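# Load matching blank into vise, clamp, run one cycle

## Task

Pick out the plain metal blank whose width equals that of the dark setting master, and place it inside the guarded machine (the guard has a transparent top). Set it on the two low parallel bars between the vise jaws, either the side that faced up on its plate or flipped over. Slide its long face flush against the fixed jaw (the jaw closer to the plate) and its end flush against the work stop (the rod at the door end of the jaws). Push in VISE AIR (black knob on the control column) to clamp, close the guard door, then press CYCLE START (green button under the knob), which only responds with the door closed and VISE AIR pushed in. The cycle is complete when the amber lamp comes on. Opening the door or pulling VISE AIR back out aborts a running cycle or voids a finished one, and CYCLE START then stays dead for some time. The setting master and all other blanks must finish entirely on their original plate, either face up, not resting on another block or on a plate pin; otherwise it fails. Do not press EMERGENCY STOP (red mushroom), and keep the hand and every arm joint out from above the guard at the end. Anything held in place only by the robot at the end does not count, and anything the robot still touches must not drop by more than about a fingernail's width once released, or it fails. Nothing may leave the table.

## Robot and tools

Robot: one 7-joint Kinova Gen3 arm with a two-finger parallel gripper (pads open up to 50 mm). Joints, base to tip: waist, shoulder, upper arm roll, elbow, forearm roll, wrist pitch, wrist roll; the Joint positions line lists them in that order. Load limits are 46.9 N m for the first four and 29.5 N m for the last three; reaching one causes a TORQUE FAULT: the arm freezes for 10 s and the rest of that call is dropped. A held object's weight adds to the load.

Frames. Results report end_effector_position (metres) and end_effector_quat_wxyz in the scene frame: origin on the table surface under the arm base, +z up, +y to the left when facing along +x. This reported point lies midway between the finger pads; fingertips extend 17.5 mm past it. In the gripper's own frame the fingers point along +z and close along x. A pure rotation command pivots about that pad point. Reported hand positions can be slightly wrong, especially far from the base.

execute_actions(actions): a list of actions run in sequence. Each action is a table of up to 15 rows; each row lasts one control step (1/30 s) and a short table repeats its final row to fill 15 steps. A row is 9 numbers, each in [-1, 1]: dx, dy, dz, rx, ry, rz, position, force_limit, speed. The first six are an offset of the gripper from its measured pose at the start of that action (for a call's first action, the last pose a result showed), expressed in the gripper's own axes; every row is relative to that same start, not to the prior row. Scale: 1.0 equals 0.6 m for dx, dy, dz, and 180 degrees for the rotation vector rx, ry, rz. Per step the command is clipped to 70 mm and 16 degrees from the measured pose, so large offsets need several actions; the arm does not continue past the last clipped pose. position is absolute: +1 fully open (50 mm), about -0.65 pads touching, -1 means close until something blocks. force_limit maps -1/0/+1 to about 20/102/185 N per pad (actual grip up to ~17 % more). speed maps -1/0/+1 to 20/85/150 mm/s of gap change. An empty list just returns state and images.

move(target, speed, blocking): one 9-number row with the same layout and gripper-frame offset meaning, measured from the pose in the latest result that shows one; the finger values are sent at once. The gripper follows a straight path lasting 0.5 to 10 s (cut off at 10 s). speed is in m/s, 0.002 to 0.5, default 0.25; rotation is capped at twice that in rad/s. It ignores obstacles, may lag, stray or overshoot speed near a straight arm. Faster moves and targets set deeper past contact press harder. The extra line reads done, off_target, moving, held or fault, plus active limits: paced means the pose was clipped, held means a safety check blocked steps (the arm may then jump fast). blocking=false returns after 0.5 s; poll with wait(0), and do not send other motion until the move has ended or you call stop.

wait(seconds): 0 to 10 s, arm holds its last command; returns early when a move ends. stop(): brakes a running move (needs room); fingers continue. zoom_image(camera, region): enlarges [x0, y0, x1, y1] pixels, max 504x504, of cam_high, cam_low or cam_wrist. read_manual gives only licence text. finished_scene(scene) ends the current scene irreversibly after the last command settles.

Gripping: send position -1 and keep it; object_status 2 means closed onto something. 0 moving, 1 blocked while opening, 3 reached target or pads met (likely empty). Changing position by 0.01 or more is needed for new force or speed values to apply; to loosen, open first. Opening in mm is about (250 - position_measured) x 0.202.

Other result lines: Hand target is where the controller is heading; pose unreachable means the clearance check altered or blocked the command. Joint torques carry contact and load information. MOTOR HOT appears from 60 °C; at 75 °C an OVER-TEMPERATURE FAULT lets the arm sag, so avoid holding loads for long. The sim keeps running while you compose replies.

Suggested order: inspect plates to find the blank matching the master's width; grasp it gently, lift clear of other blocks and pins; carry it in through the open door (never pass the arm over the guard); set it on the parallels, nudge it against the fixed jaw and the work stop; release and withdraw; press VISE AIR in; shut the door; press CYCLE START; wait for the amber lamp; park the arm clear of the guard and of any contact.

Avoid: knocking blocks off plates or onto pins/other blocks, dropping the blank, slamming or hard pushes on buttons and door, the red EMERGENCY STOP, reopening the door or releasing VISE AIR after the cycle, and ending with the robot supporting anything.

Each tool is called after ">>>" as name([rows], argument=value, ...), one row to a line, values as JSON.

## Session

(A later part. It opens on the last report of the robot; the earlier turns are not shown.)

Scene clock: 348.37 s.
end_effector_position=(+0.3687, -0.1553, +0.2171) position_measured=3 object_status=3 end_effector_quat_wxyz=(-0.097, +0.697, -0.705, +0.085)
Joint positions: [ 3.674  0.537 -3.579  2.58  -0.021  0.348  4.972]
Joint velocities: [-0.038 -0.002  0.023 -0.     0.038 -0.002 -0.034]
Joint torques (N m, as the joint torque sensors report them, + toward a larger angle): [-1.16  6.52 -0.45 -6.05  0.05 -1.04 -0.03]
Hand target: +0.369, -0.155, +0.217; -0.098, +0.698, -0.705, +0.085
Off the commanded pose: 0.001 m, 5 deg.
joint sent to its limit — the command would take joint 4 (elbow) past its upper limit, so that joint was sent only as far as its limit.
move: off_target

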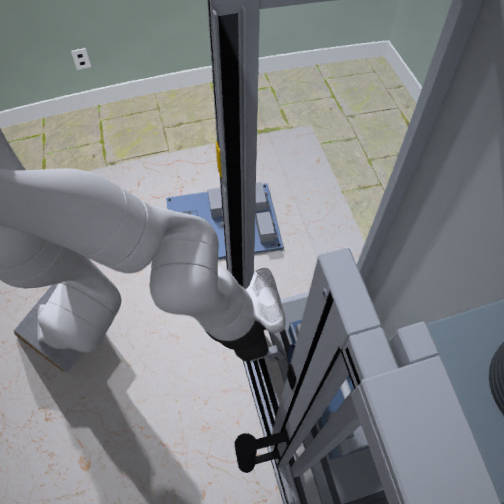

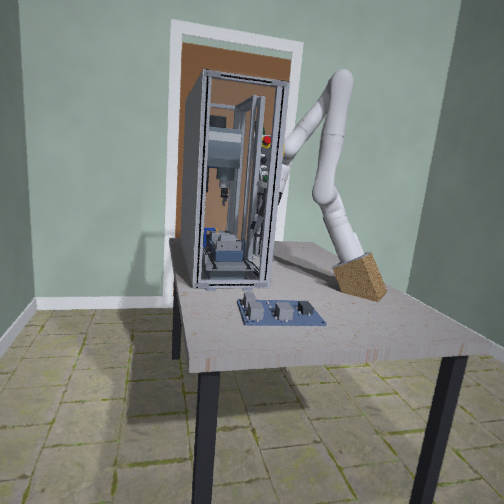

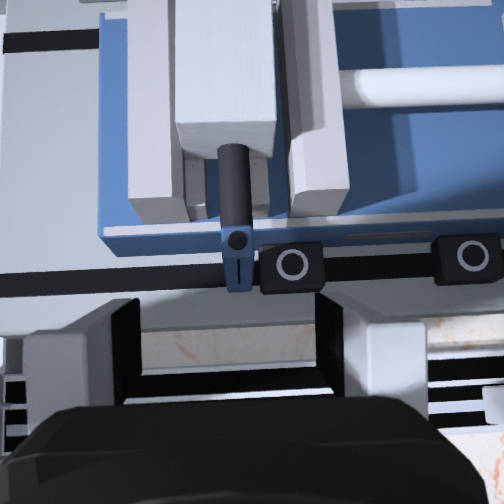

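>>> move(target=[0.06,0.23,-0.25,0,0,0,1,0,0], speed=0.07)

>>> move(target=[0,0.1,-0.15,0.4,0,0,-1,0,0], speed=0.1)

Scene clock: 352.27 s.
end_effector_position=(+0.1963, -0.1913, +0.3253) position_measured=3 object_status=3 end_effector_quat_wxyz=(-0.097, +0.697, -0.705, +0.085)
Joint positions: [ 3.412  1.243 -3.014  2.401  0.15   1.246  5.249]
Joint velocities: [-0.001  0.007  0.001 -0.001 -0.     0.001  0.002]
Joint torques (N m, as the joint torque sensors report them, + toward a larger angle): [ 2.16 -3.18 -1.63 -9.71 -0.6  -0.91 -0.31]
Hand target: +0.196, -0.191, +0.325; -0.097, +0.697, -0.705, +0.085
Off the commanded pose: 0.001 m, 0 deg.
move: done

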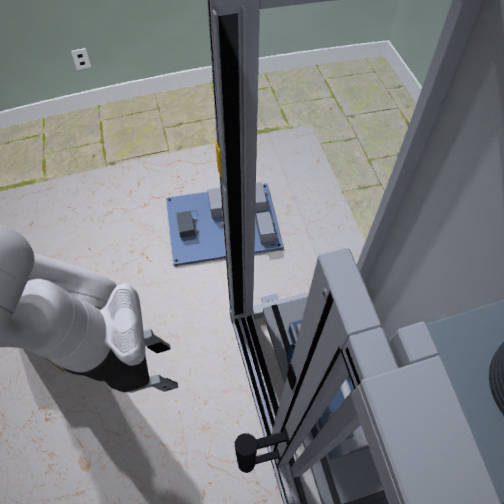

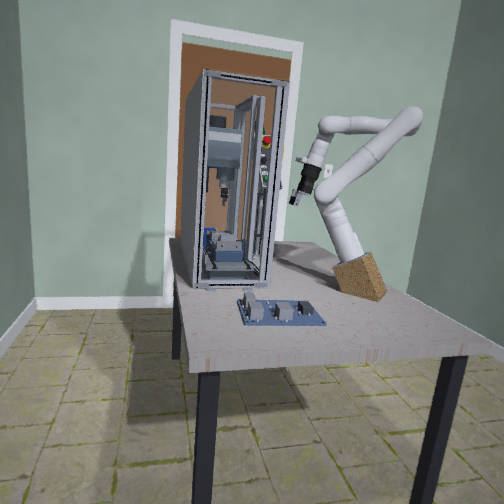

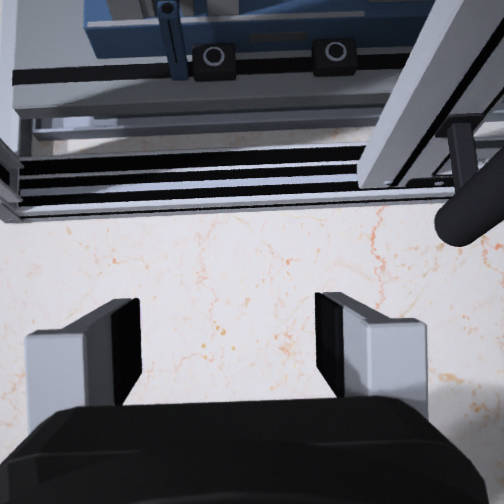

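Scene clock: 358.80 s.
end_effector_position=(+0.1925, -0.1914, +0.3287) position_measured=253 object_status=3 end_effector_quat_wxyz=(-0.118, +0.694, -0.702, +0.106)
Joint positions: [ 3.388  1.315 -2.98   2.405  0.158  1.257  5.263]
Joint velocities: [-0.    -0.001  0.    -0.    -0.     0.001 -0.   ]
Joint torques (N m, as the joint torque sensors report them, + toward a larger angle): [ 2.57 -4.09 -1.95 -9.88 -0.82 -1.04 -0.2 ]
Hand target: +0.193, -0.191, +0.329; -0.118, +0.694, -0.702, +0.106
Off the commanded pose: 0.103 m, 69 deg; position and orientation clipped at the last step of the last action.
move: held; limits=paced,held; held on 184 of 196 steps, including the last
pose unreachable: on one or more control steps of this call, first in action 0 (counted from 0), an arm could not follow its commanded pose, so it was not sent that pose on those steps. On the call's last step it was still not sent that pose. It may still have moved: this result reports where it is.
cause: the commanded pose would bring two parts of the arm too close to each other (its gripper and another part of the arm, with joints 2 (shoulder) to 7 (wrist roll) between them).

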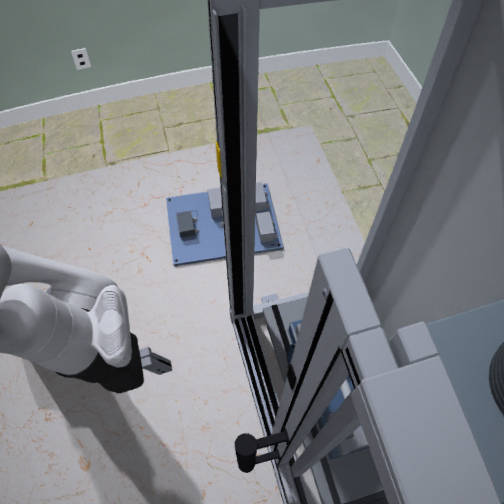

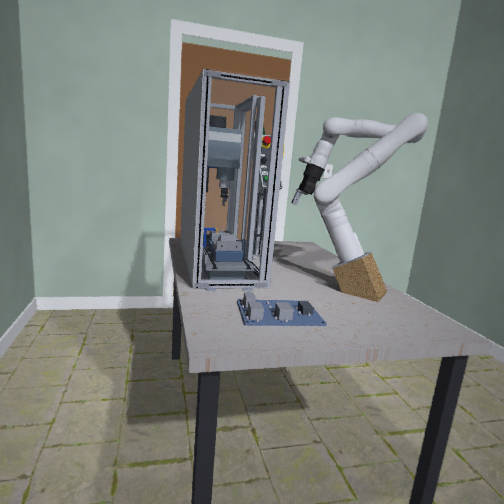

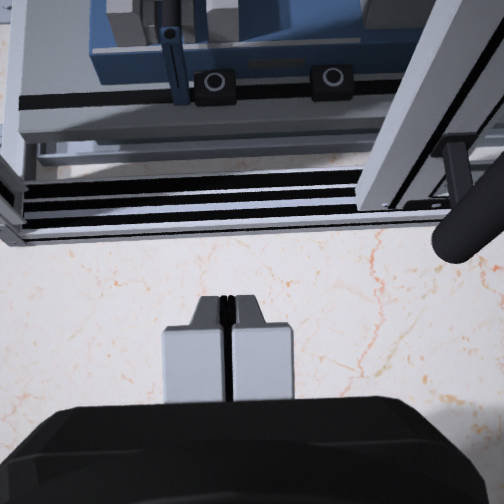

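>>> zoom_image(camera="cam_low", region=[200,70,340,290])

>>> move(target=[0,-0.05,-0.25,0.12,0,0,-1,0,0], speed=0.08)

Region (200, 70, 340, 290) of cam_low's 504x504 image, scaled by 2.291, with more detail than that image has; it fills the left 321 columns of this view, and the rest is white.

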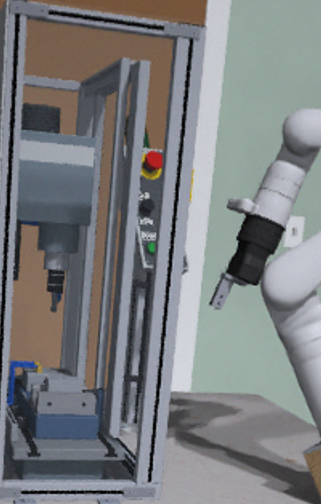

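Scene clock: 362.57 s.
end_effector_position=(+0.1740, -0.1938, +0.4802) position_measured=253 object_status=3 end_effector_quat_wxyz=(-0.245, +0.660, -0.670, +0.236)
Joint positions: [ 3.337  1.561 -2.957  2.046  0.028  1.537  5.31 ]
Joint velocities: [-0.     0.002  0.    -0.    -0.     0.001  0.001]
Joint torques (N m, as the joint torque sensors report them, + toward a larger angle): [ 3.66 -7.82 -2.95 -9.38 -1.46 -2.1  -0.11]
Hand target: +0.174, -0.194, +0.480; -0.245, +0.660, -0.670, +0.236
Off the commanded pose: 0.000 m, 0 deg.
move: done

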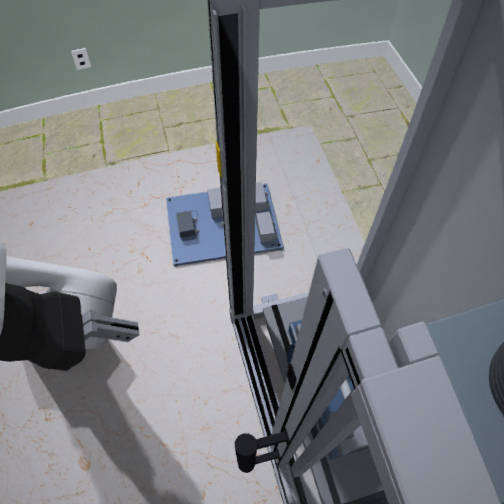

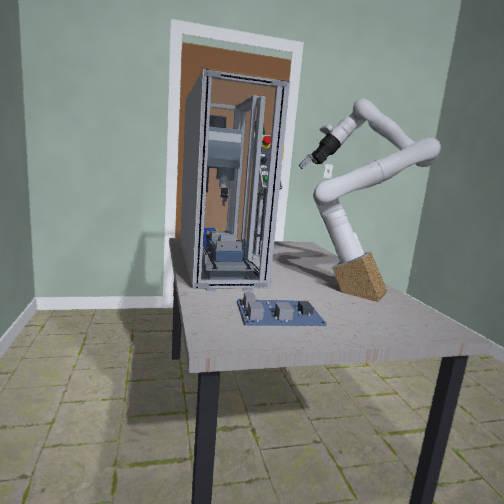

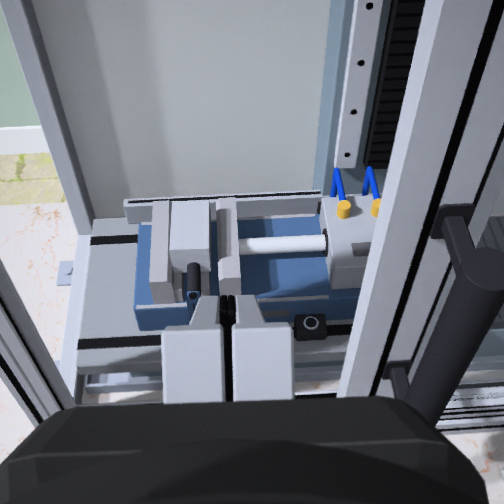

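>>> move(target=[0,0,0,0.1,0.157,0.195,-1,0,0], speed=0.15)

Scene clock: 366.60 s.
end_effector_position=(+0.1744, -0.1941, +0.4798) position_measured=253 object_status=3 end_effector_quat_wxyz=(+0.234, -0.308, +0.830, -0.401)
Joint positions: [ 3.908  1.898 -2.893  2.255 -0.085  1.312  4.868]
Joint velocities: [ 0.009  0.005 -0.004  0.     0.002  0.001 -0.006]
Joint torques (N m, as the joint torque sensors report them, + toward a larger angle): [ -0.11  -9.45  -1.11 -10.14  -1.07  -2.82  -0.4 ]
Hand target: +0.174, -0.194, +0.480; +0.233, -0.307, +0.830, -0.402
Off the commanded pose: 0.001 m, 0 deg.
move: done

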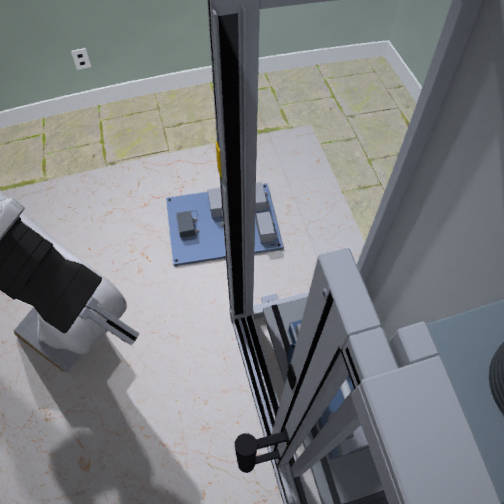

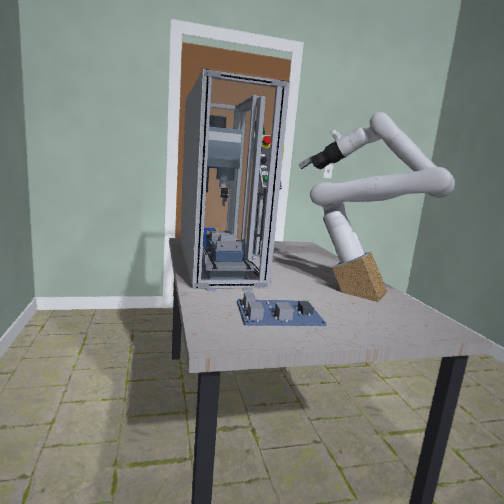

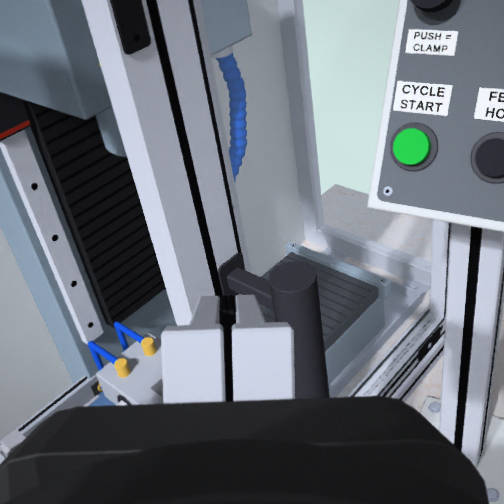

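>>> move(target=[0,0,0,0.17,0.17,0.13,-1,0,0], speed=0.15)

Scene clock: 370.40 s.
end_effector_position=(+0.1741, -0.1949, +0.4797) position_measured=253 object_status=3 end_effector_quat_wxyz=(+0.156, +0.051, +0.774, -0.612)
Joint positions: [ 4.692  2.217 -2.922  2.4   -0.202  1.179  4.316]
Joint velocities: [ 0.008  0.003 -0.006  0.     0.002 -0.002 -0.005]
Joint torques (N m, as the joint torque sensors report them, + toward a larger angle): [ -5.15 -10.03   1.45  -8.49   0.16  -3.75  -0.1 ]
Hand target: +0.174, -0.195, +0.480; +0.156, +0.051, +0.773, -0.612
Off the commanded pose: 0.001 m, 0 deg.
move: done

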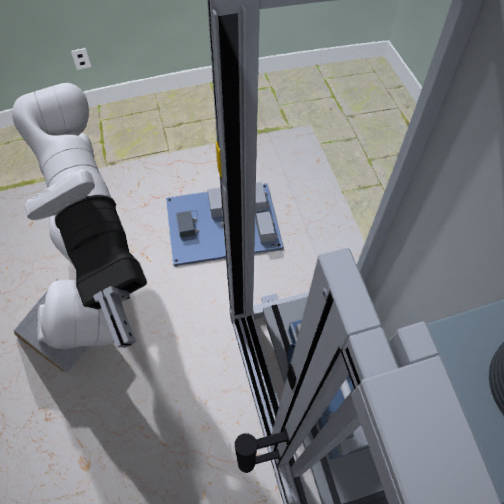

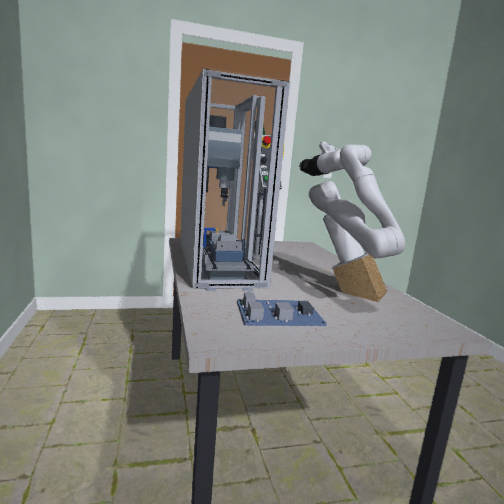

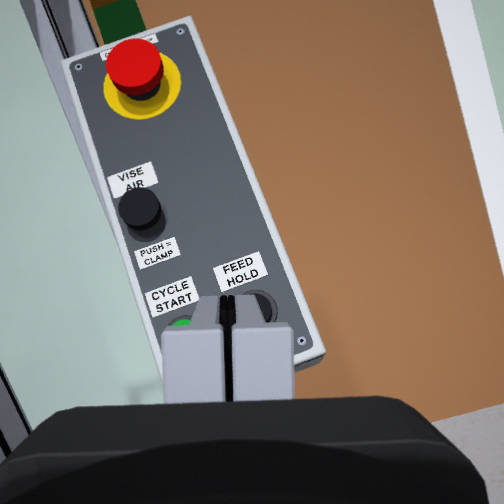

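>>> move(target=[0,0,0,-0.17,-0.17,-0.13,-1,0,0], speed=0.2)

>>> move(target=[0,0,0,-0.1,-0.157,-0.195,-1,0,0], speed=0.2)

Scene clock: 374.83 s.
end_effector_position=(+0.1744, -0.1941, +0.4798) position_measured=253 object_status=3 end_effector_quat_wxyz=(+0.234, -0.308, +0.830, -0.402)
Joint positions: [ 3.909  1.898 -2.891  2.255 -0.086  1.312  4.87 ]
Joint velocities: [-0.009 -0.008  0.004 -0.001 -0.002  0.001  0.004]
Joint torques (N m, as the joint torque sensors report them, + toward a larger angle): [  0.    -9.71  -0.9  -10.2   -1.21  -2.98  -0.11]
Hand target: +0.174, -0.194, +0.480; +0.234, -0.308, +0.830, -0.401
Off the commanded pose: 0.001 m, 0 deg.
move: done

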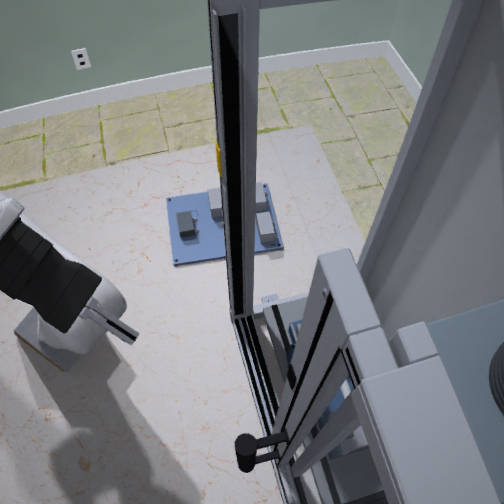

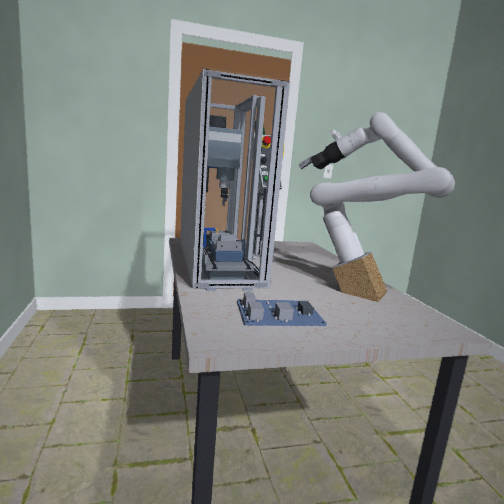

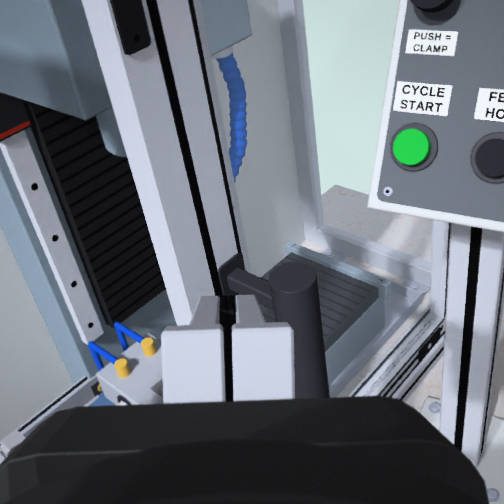

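Scene clock: 377.27 s.
end_effector_position=(+0.1738, -0.1938, +0.4803) position_measured=253 object_status=3 end_effector_quat_wxyz=(-0.245, +0.660, -0.670, +0.237)
Joint positions: [ 3.338  1.562 -2.955  2.046  0.027  1.537  5.313]
Joint velocities: [-0.008 -0.008  0.003 -0.001 -0.002  0.     0.005]
Joint torques (N m, as the joint torque sensors report them, + toward a larger angle): [ 3.8  -7.48 -2.75 -8.95 -1.5  -1.95 -0.17]
Hand target: +0.174, -0.194, +0.480; -0.246, +0.660, -0.670, +0.236
Off the commanded pose: 0.001 m, 0 deg.
move: done

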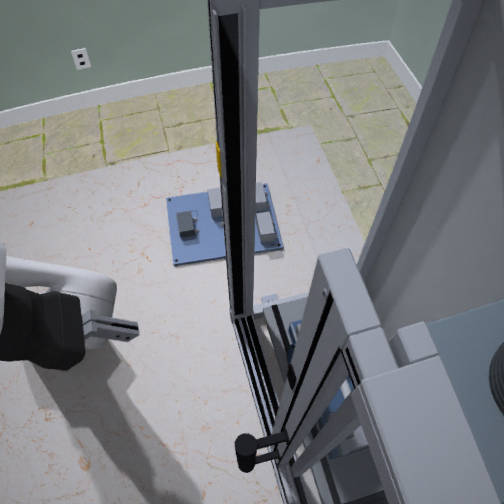

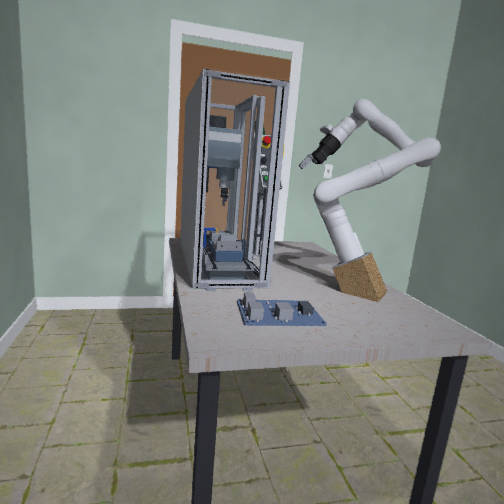

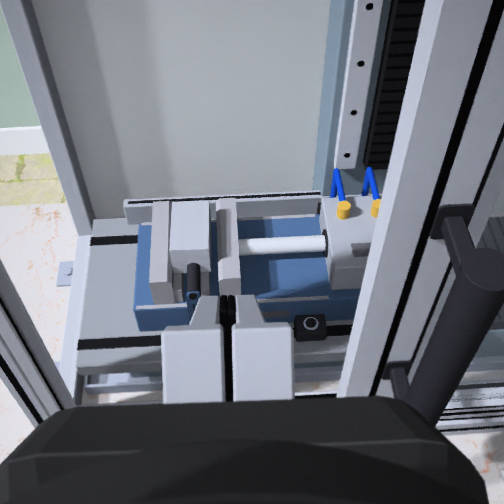

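>>> move(target=[0.3,0.085,0.105,0,0,0,-1,0,0], speed=0.1)

>>> move(target=[0,-0.13,0.125,0,0,0,-1,0,0], speed=0.05)

Scene clock: 380.23 s.
end_effector_position=(+0.1731, -0.3721, +0.3967) position_measured=253 object_status=3 end_effector_quat_wxyz=(-0.245, +0.660, -0.670, +0.237)
Joint positions: [ 2.974  1.465 -2.598  1.985  0.432  1.343  5.44 ]
Joint velocities: [-0.005 -0.002  0.001 -0.    -0.001  0.001  0.003]
Joint torques (N m, as the joint torque sensors report them, + toward a larger angle): [ 6.79 -7.88 -7.28 -7.01 -1.59 -1.68  0.23]
Hand target: +0.173, -0.372, +0.397; -0.246, +0.660, -0.669, +0.237
Off the commanded pose: 0.001 m, 0 deg.
move: done

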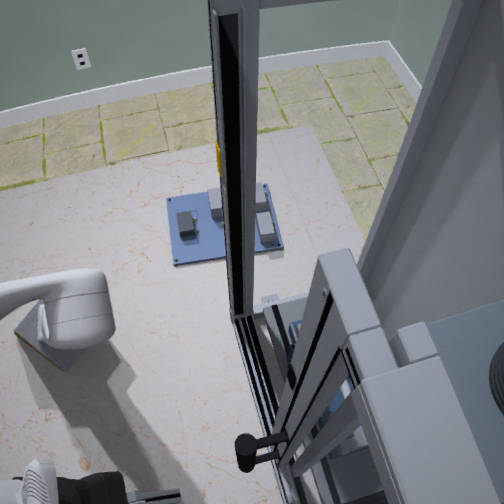

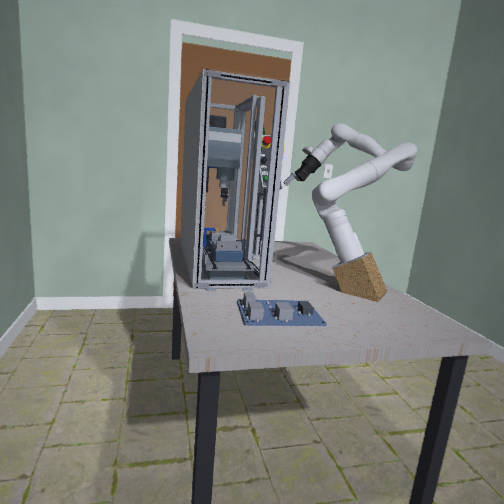

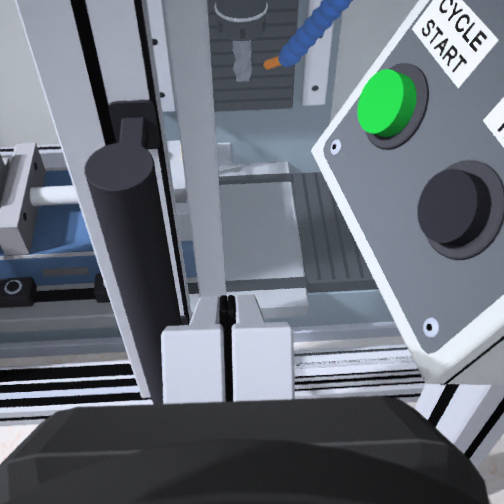

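Scene clock: 382.67 s.
end_effector_position=(+0.2809, -0.3735, +0.3896) position_measured=253 object_status=3 end_effector_quat_wxyz=(-0.245, +0.659, -0.670, +0.238)
Joint positions: [ 2.897  1.243 -2.618  2.096  0.433  1.037  5.277]
Joint velocities: [-0.001 -0.006  0.     0.     0.001 -0.    -0.   ]
Joint torques (N m, as the joint torque sensors report them, + toward a larger angle): [ 5.82 -4.81 -6.25 -8.23 -1.07 -1.99 -0.38]
Hand target: +0.281, -0.373, +0.390; -0.245, +0.660, -0.670, +0.238
Off the commanded pose: 0.001 m, 0 deg.
move: done

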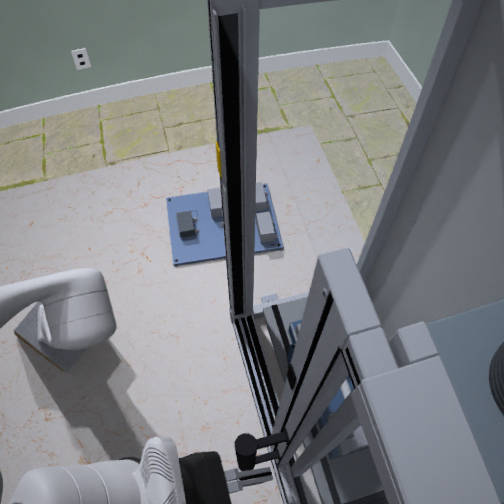

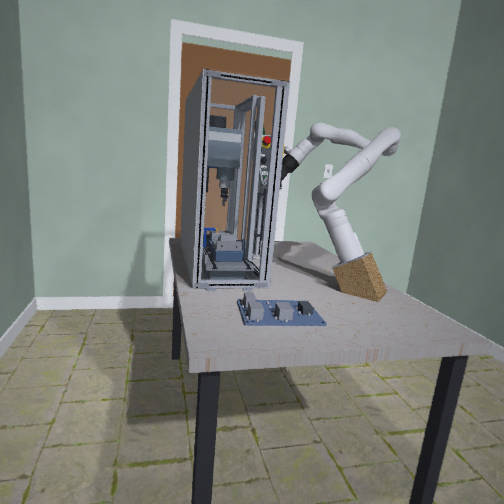

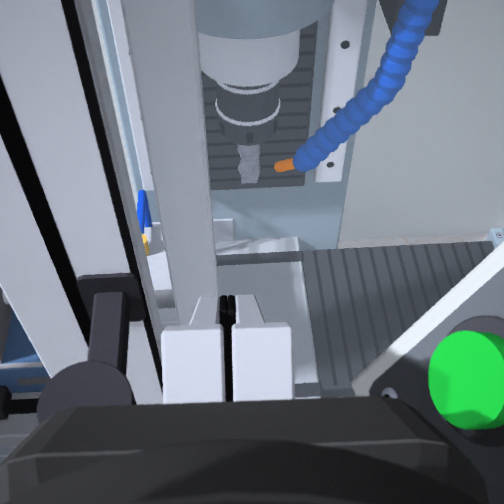

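>>> move(target=[0,0.03,0.04,0,0,0,-1,0,0], speed=0.04)

>>> move(target=[-0.3,0,0,0,0,0,-1,0,0], speed=0.05)

Scene clock: 384.37 s.
end_effector_position=(+0.2826, -0.3730, +0.3597) position_measured=253 object_status=3 end_effector_quat_wxyz=(-0.245, +0.659, -0.670, +0.238)
Joint positions: [ 2.873  1.254 -2.556  2.161  0.484  0.962  5.276]
Joint velocities: [-0.001  0.001 -0.     0.001 -0.    -0.002  0.001]
Joint torques (N m, as the joint torque sensors report them, + toward a larger angle): [ 5.99 -5.45 -6.47 -7.66 -1.29 -2.1  -0.47]
Hand target: +0.283, -0.373, +0.360; -0.246, +0.659, -0.670, +0.238
Off the commanded pose: 0.000 m, 0 deg.
move: done

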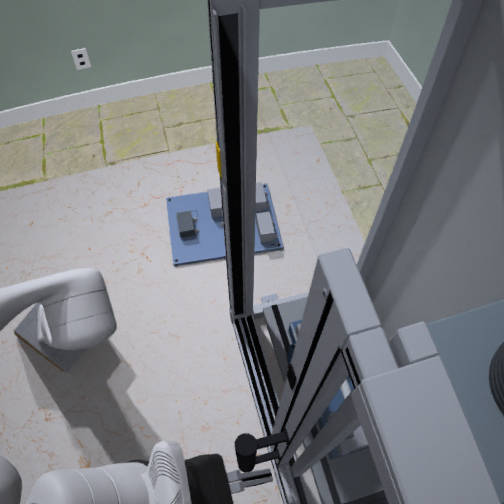

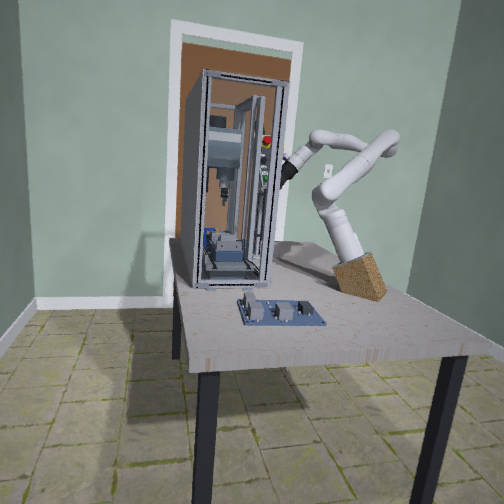

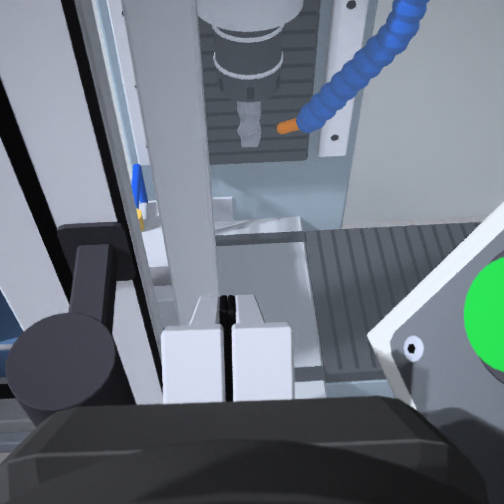

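Scene clock: 388.27 s.
end_effector_position=(+0.2845, -0.1944, +0.3622) position_measured=253 object_status=3 end_effector_quat_wxyz=(-0.244, +0.659, -0.670, +0.238)
Joint positions: [ 3.17   1.384 -3.046  2.506  0.164  0.894  5.062]
Joint velocities: [-0.001  0.001 -0.003  0.001  0.002 -0.001 -0.006]
Joint torques (N m, as the joint torque sensors report them, + toward a larger angle): [  1.97  -3.99  -2.29 -10.58  -1.97  -2.33  -0.1 ]
Hand target: +0.285, -0.193, +0.362; -0.245, +0.659, -0.670, +0.238
Off the commanded pose: 0.001 m, 0 deg.
move: done

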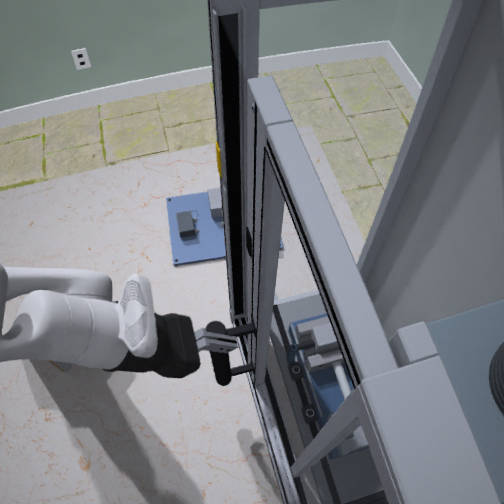

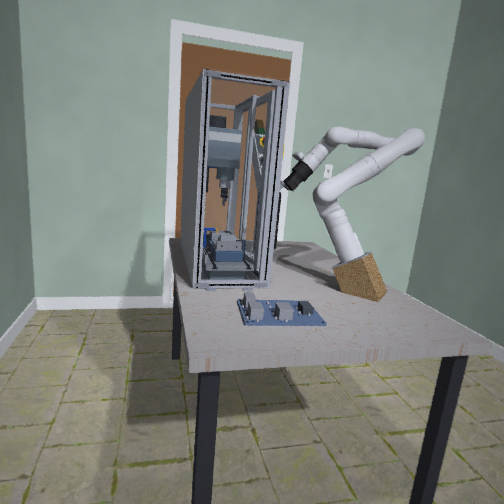

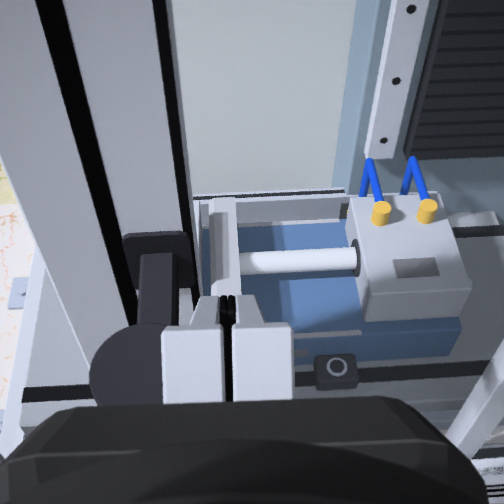

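>>> move(target=[-0.15,0,0,0,0,0,-1,0,0], speed=0.04)

Scene clock: 391.10 s.
end_effector_position=(+0.2854, -0.1056, +0.3626) position_measured=253 object_status=3 end_effector_quat_wxyz=(-0.242, +0.659, -0.671, +0.239)
Joint positions: [ 3.309  1.494 -3.413  2.565 -0.142  0.935  4.964]
Joint velocities: [-0.     0.001 -0.003  0.     0.001  0.002 -0.005]
Joint torques (N m, as the joint torque sensors report them, + toward a larger angle): [  1.    -5.57  -0.03 -12.47  -2.    -2.44  -0.14]
Hand target: +0.286, -0.105, +0.363; -0.243, +0.659, -0.670, +0.238
Off the commanded pose: 0.001 m, 0 deg.
move: done

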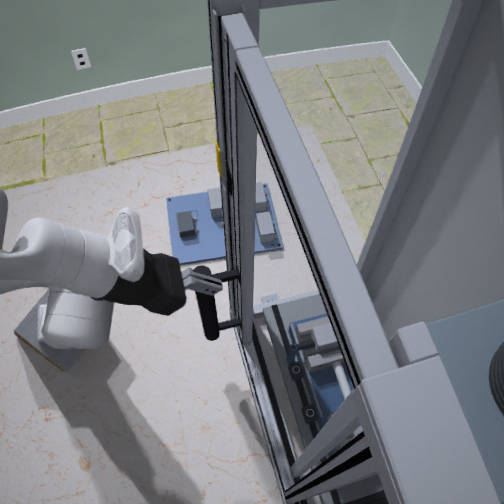

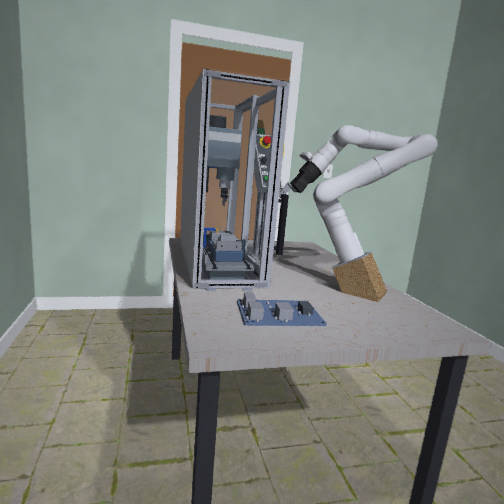

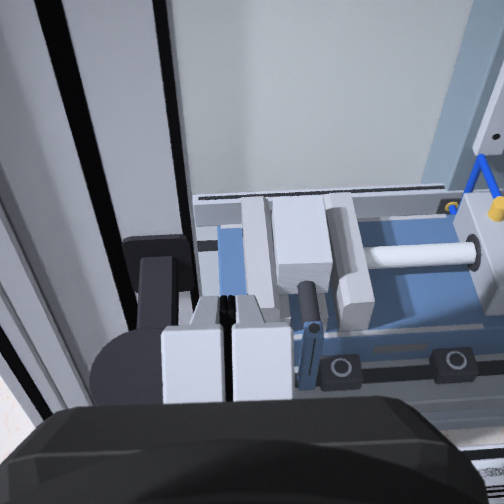

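Nearly shut; a bit more.

>>> move(target=[-0.05,0,0,0,0,0,-1,0,0], speed=0.02)

Scene clock: 393.00 s.
end_effector_position=(+0.2854, -0.0895, +0.3630) position_measured=253 object_status=3 end_effector_quat_wxyz=(-0.226, +0.657, -0.673, +0.254)
Joint positions: [ 3.346  1.536 -3.543  2.56  -0.199  0.952  4.899]
Joint velocities: [-0.027 -0.008 -0.032  0.001  0.022 -0.008 -0.056]
Joint torques (N m, as the joint torque sensors report them, + toward a larger angle): [ -9.48  -9.19  -4.9  -12.21 -18.81   0.43   1.12]
Hand target: +0.285, -0.076, +0.363; -0.242, +0.659, -0.671, +0.239
Off the commanded pose: 0.014 m, 3 deg.
move: off_target

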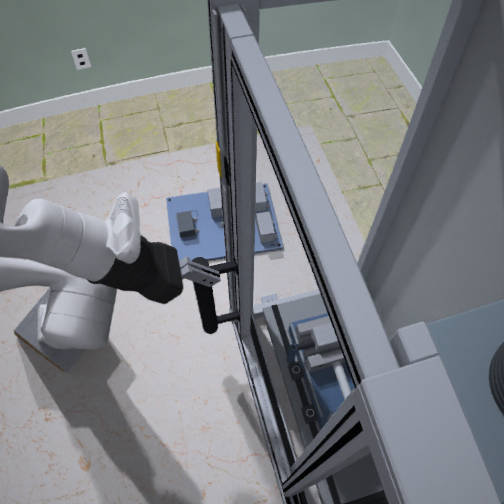

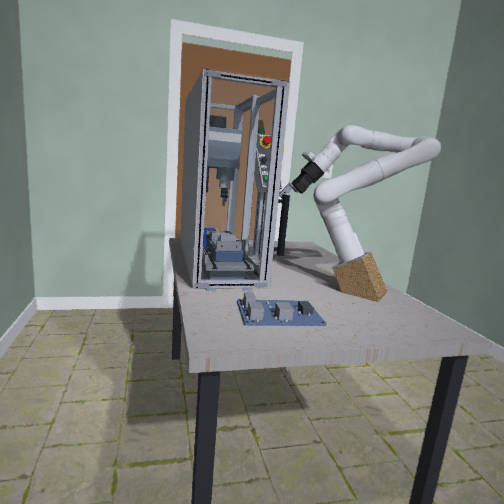

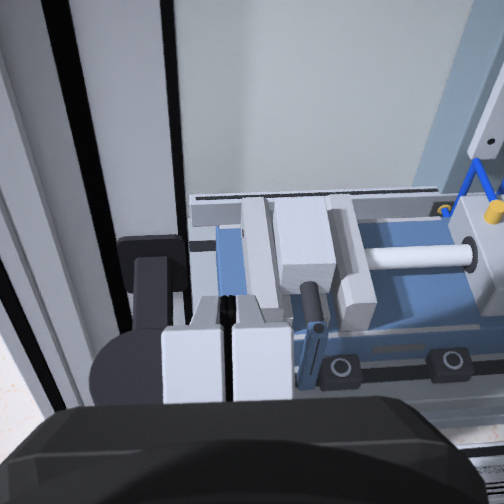

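>>> move(target=[0.4,0.016,-0.2,0,0,0,-1,0,0], speed=0.1)

>>> move(target=[0,0,0,0.17,0.17,0.2,-1,0,0], speed=0.2)

Scene clock: 396.43 s.
end_effector_position=(+0.1925, -0.3233, +0.4557) position_measured=253 object_status=3 end_effector_quat_wxyz=(-0.226, +0.657, -0.673, +0.254)
Joint positions: [ 2.966  1.474 -2.926  2.     0.404  1.433  5.155]
Joint velocities: [-0.004 -0.003  0.001 -0.001 -0.001  0.002  0.001]
Joint torques (N m, as the joint torque sensors report them, + toward a larger angle): [ 6.76 -7.08 -5.36 -8.66 -1.36 -2.07 -0.23]
Hand target: +0.193, -0.323, +0.456; -0.227, +0.657, -0.673, +0.254
Off the commanded pose: 0.001 m, 0 deg.
move: done

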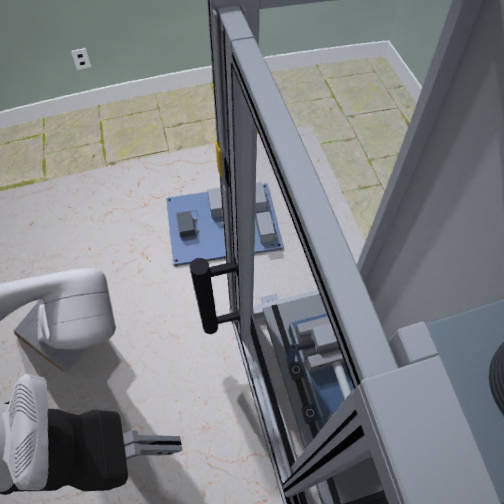

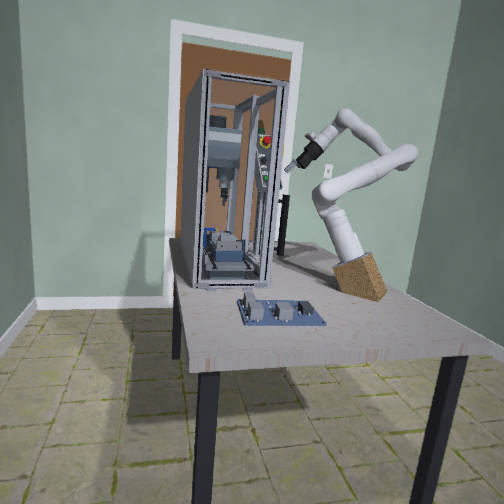

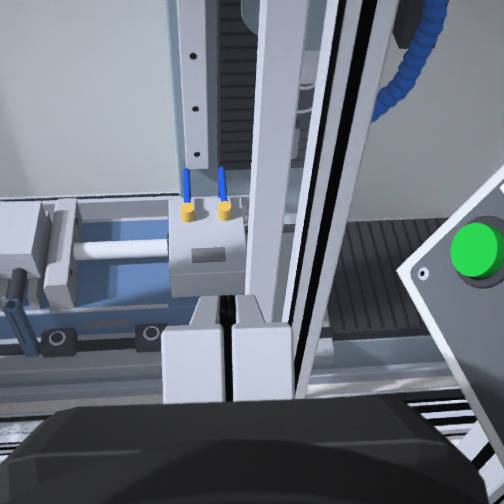

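Scene clock: 399.27 s.
end_effector_position=(+0.1931, -0.3236, +0.4553) position_measured=253 object_status=3 end_effector_quat_wxyz=(+0.272, -0.253, +0.785, -0.496)
Joint positions: [ 3.554  1.873 -2.884  2.58   0.401  0.667  4.532]
Joint velocities: [ 0.012  0.003 -0.003 -0.     0.003  0.001 -0.005]
Joint torques (N m, as the joint torque sensors report them, + toward a larger angle): [  2.4   -7.58  -3.32 -11.16   0.07  -3.26  -0.08]
Hand target: +0.193, -0.324, +0.455; +0.271, -0.252, +0.785, -0.496
Off the commanded pose: 0.001 m, 0 deg.
move: done

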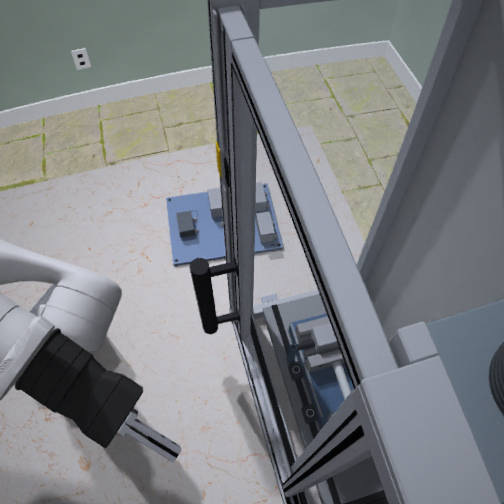

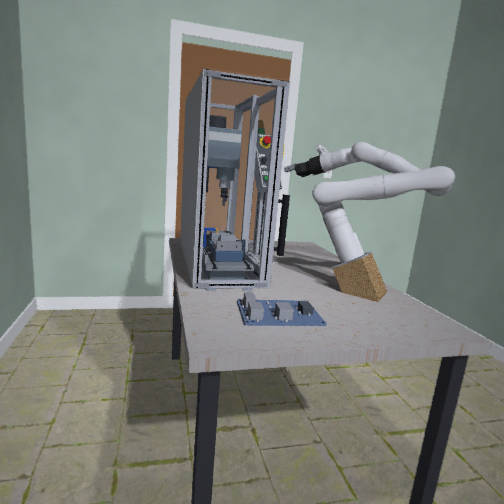

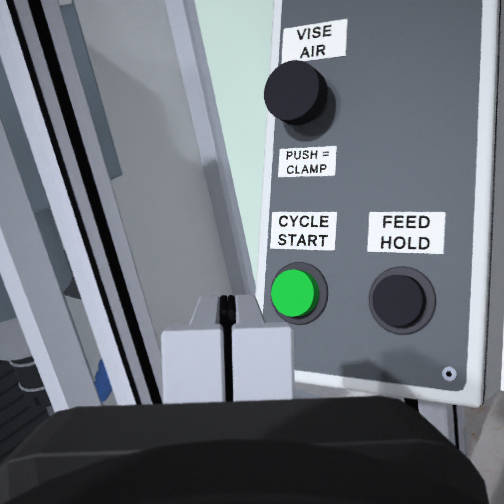

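>>> move(target=[0.04,-0.19,0.15,0,0,0,-1,0,0], speed=0.06)

Scene clock: 403.03 s.
end_effector_position=(+0.2508, -0.4405, +0.5235) position_measured=253 object_status=3 end_effector_quat_wxyz=(+0.272, -0.253, +0.785, -0.496)
Joint positions: [ 3.44   1.363 -2.74   2.391  0.541  0.31   4.465]
Joint velocities: [-0.002 -0.006 -0.     0.     0.    -0.001 -0.001]
Joint torques (N m, as the joint torque sensors report them, + toward a larger angle): [  3.56  -3.15  -3.92 -11.57  -0.23  -3.31  -0.35]
Hand target: +0.251, -0.441, +0.523; +0.272, -0.253, +0.785, -0.496
Off the commanded pose: 0.001 m, 0 deg.
move: done

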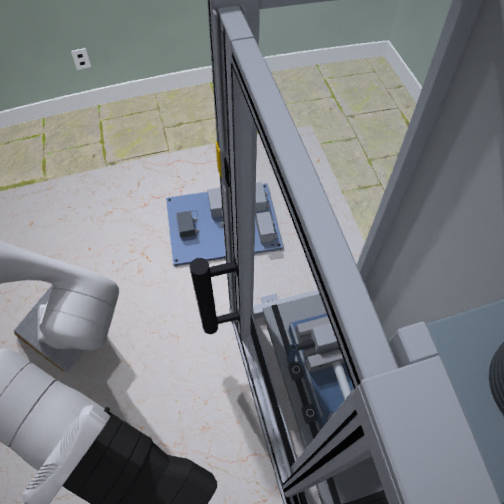

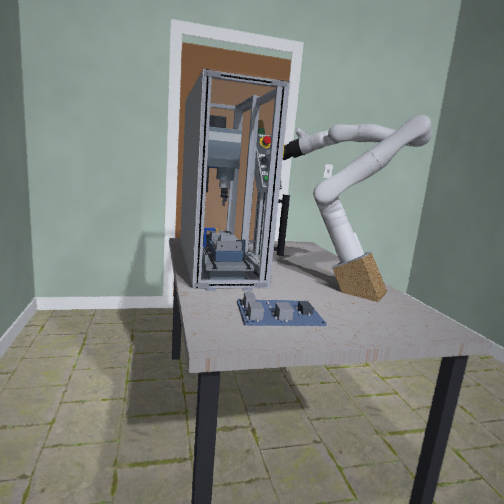

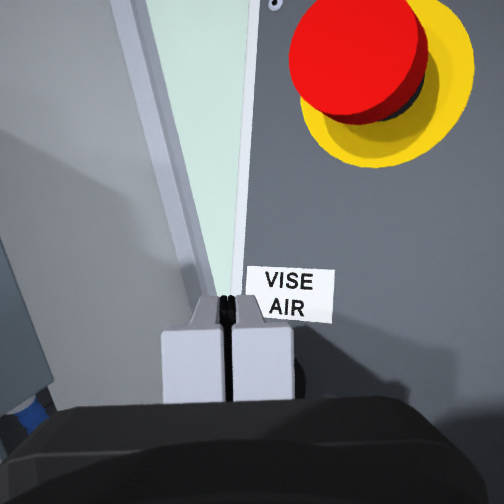

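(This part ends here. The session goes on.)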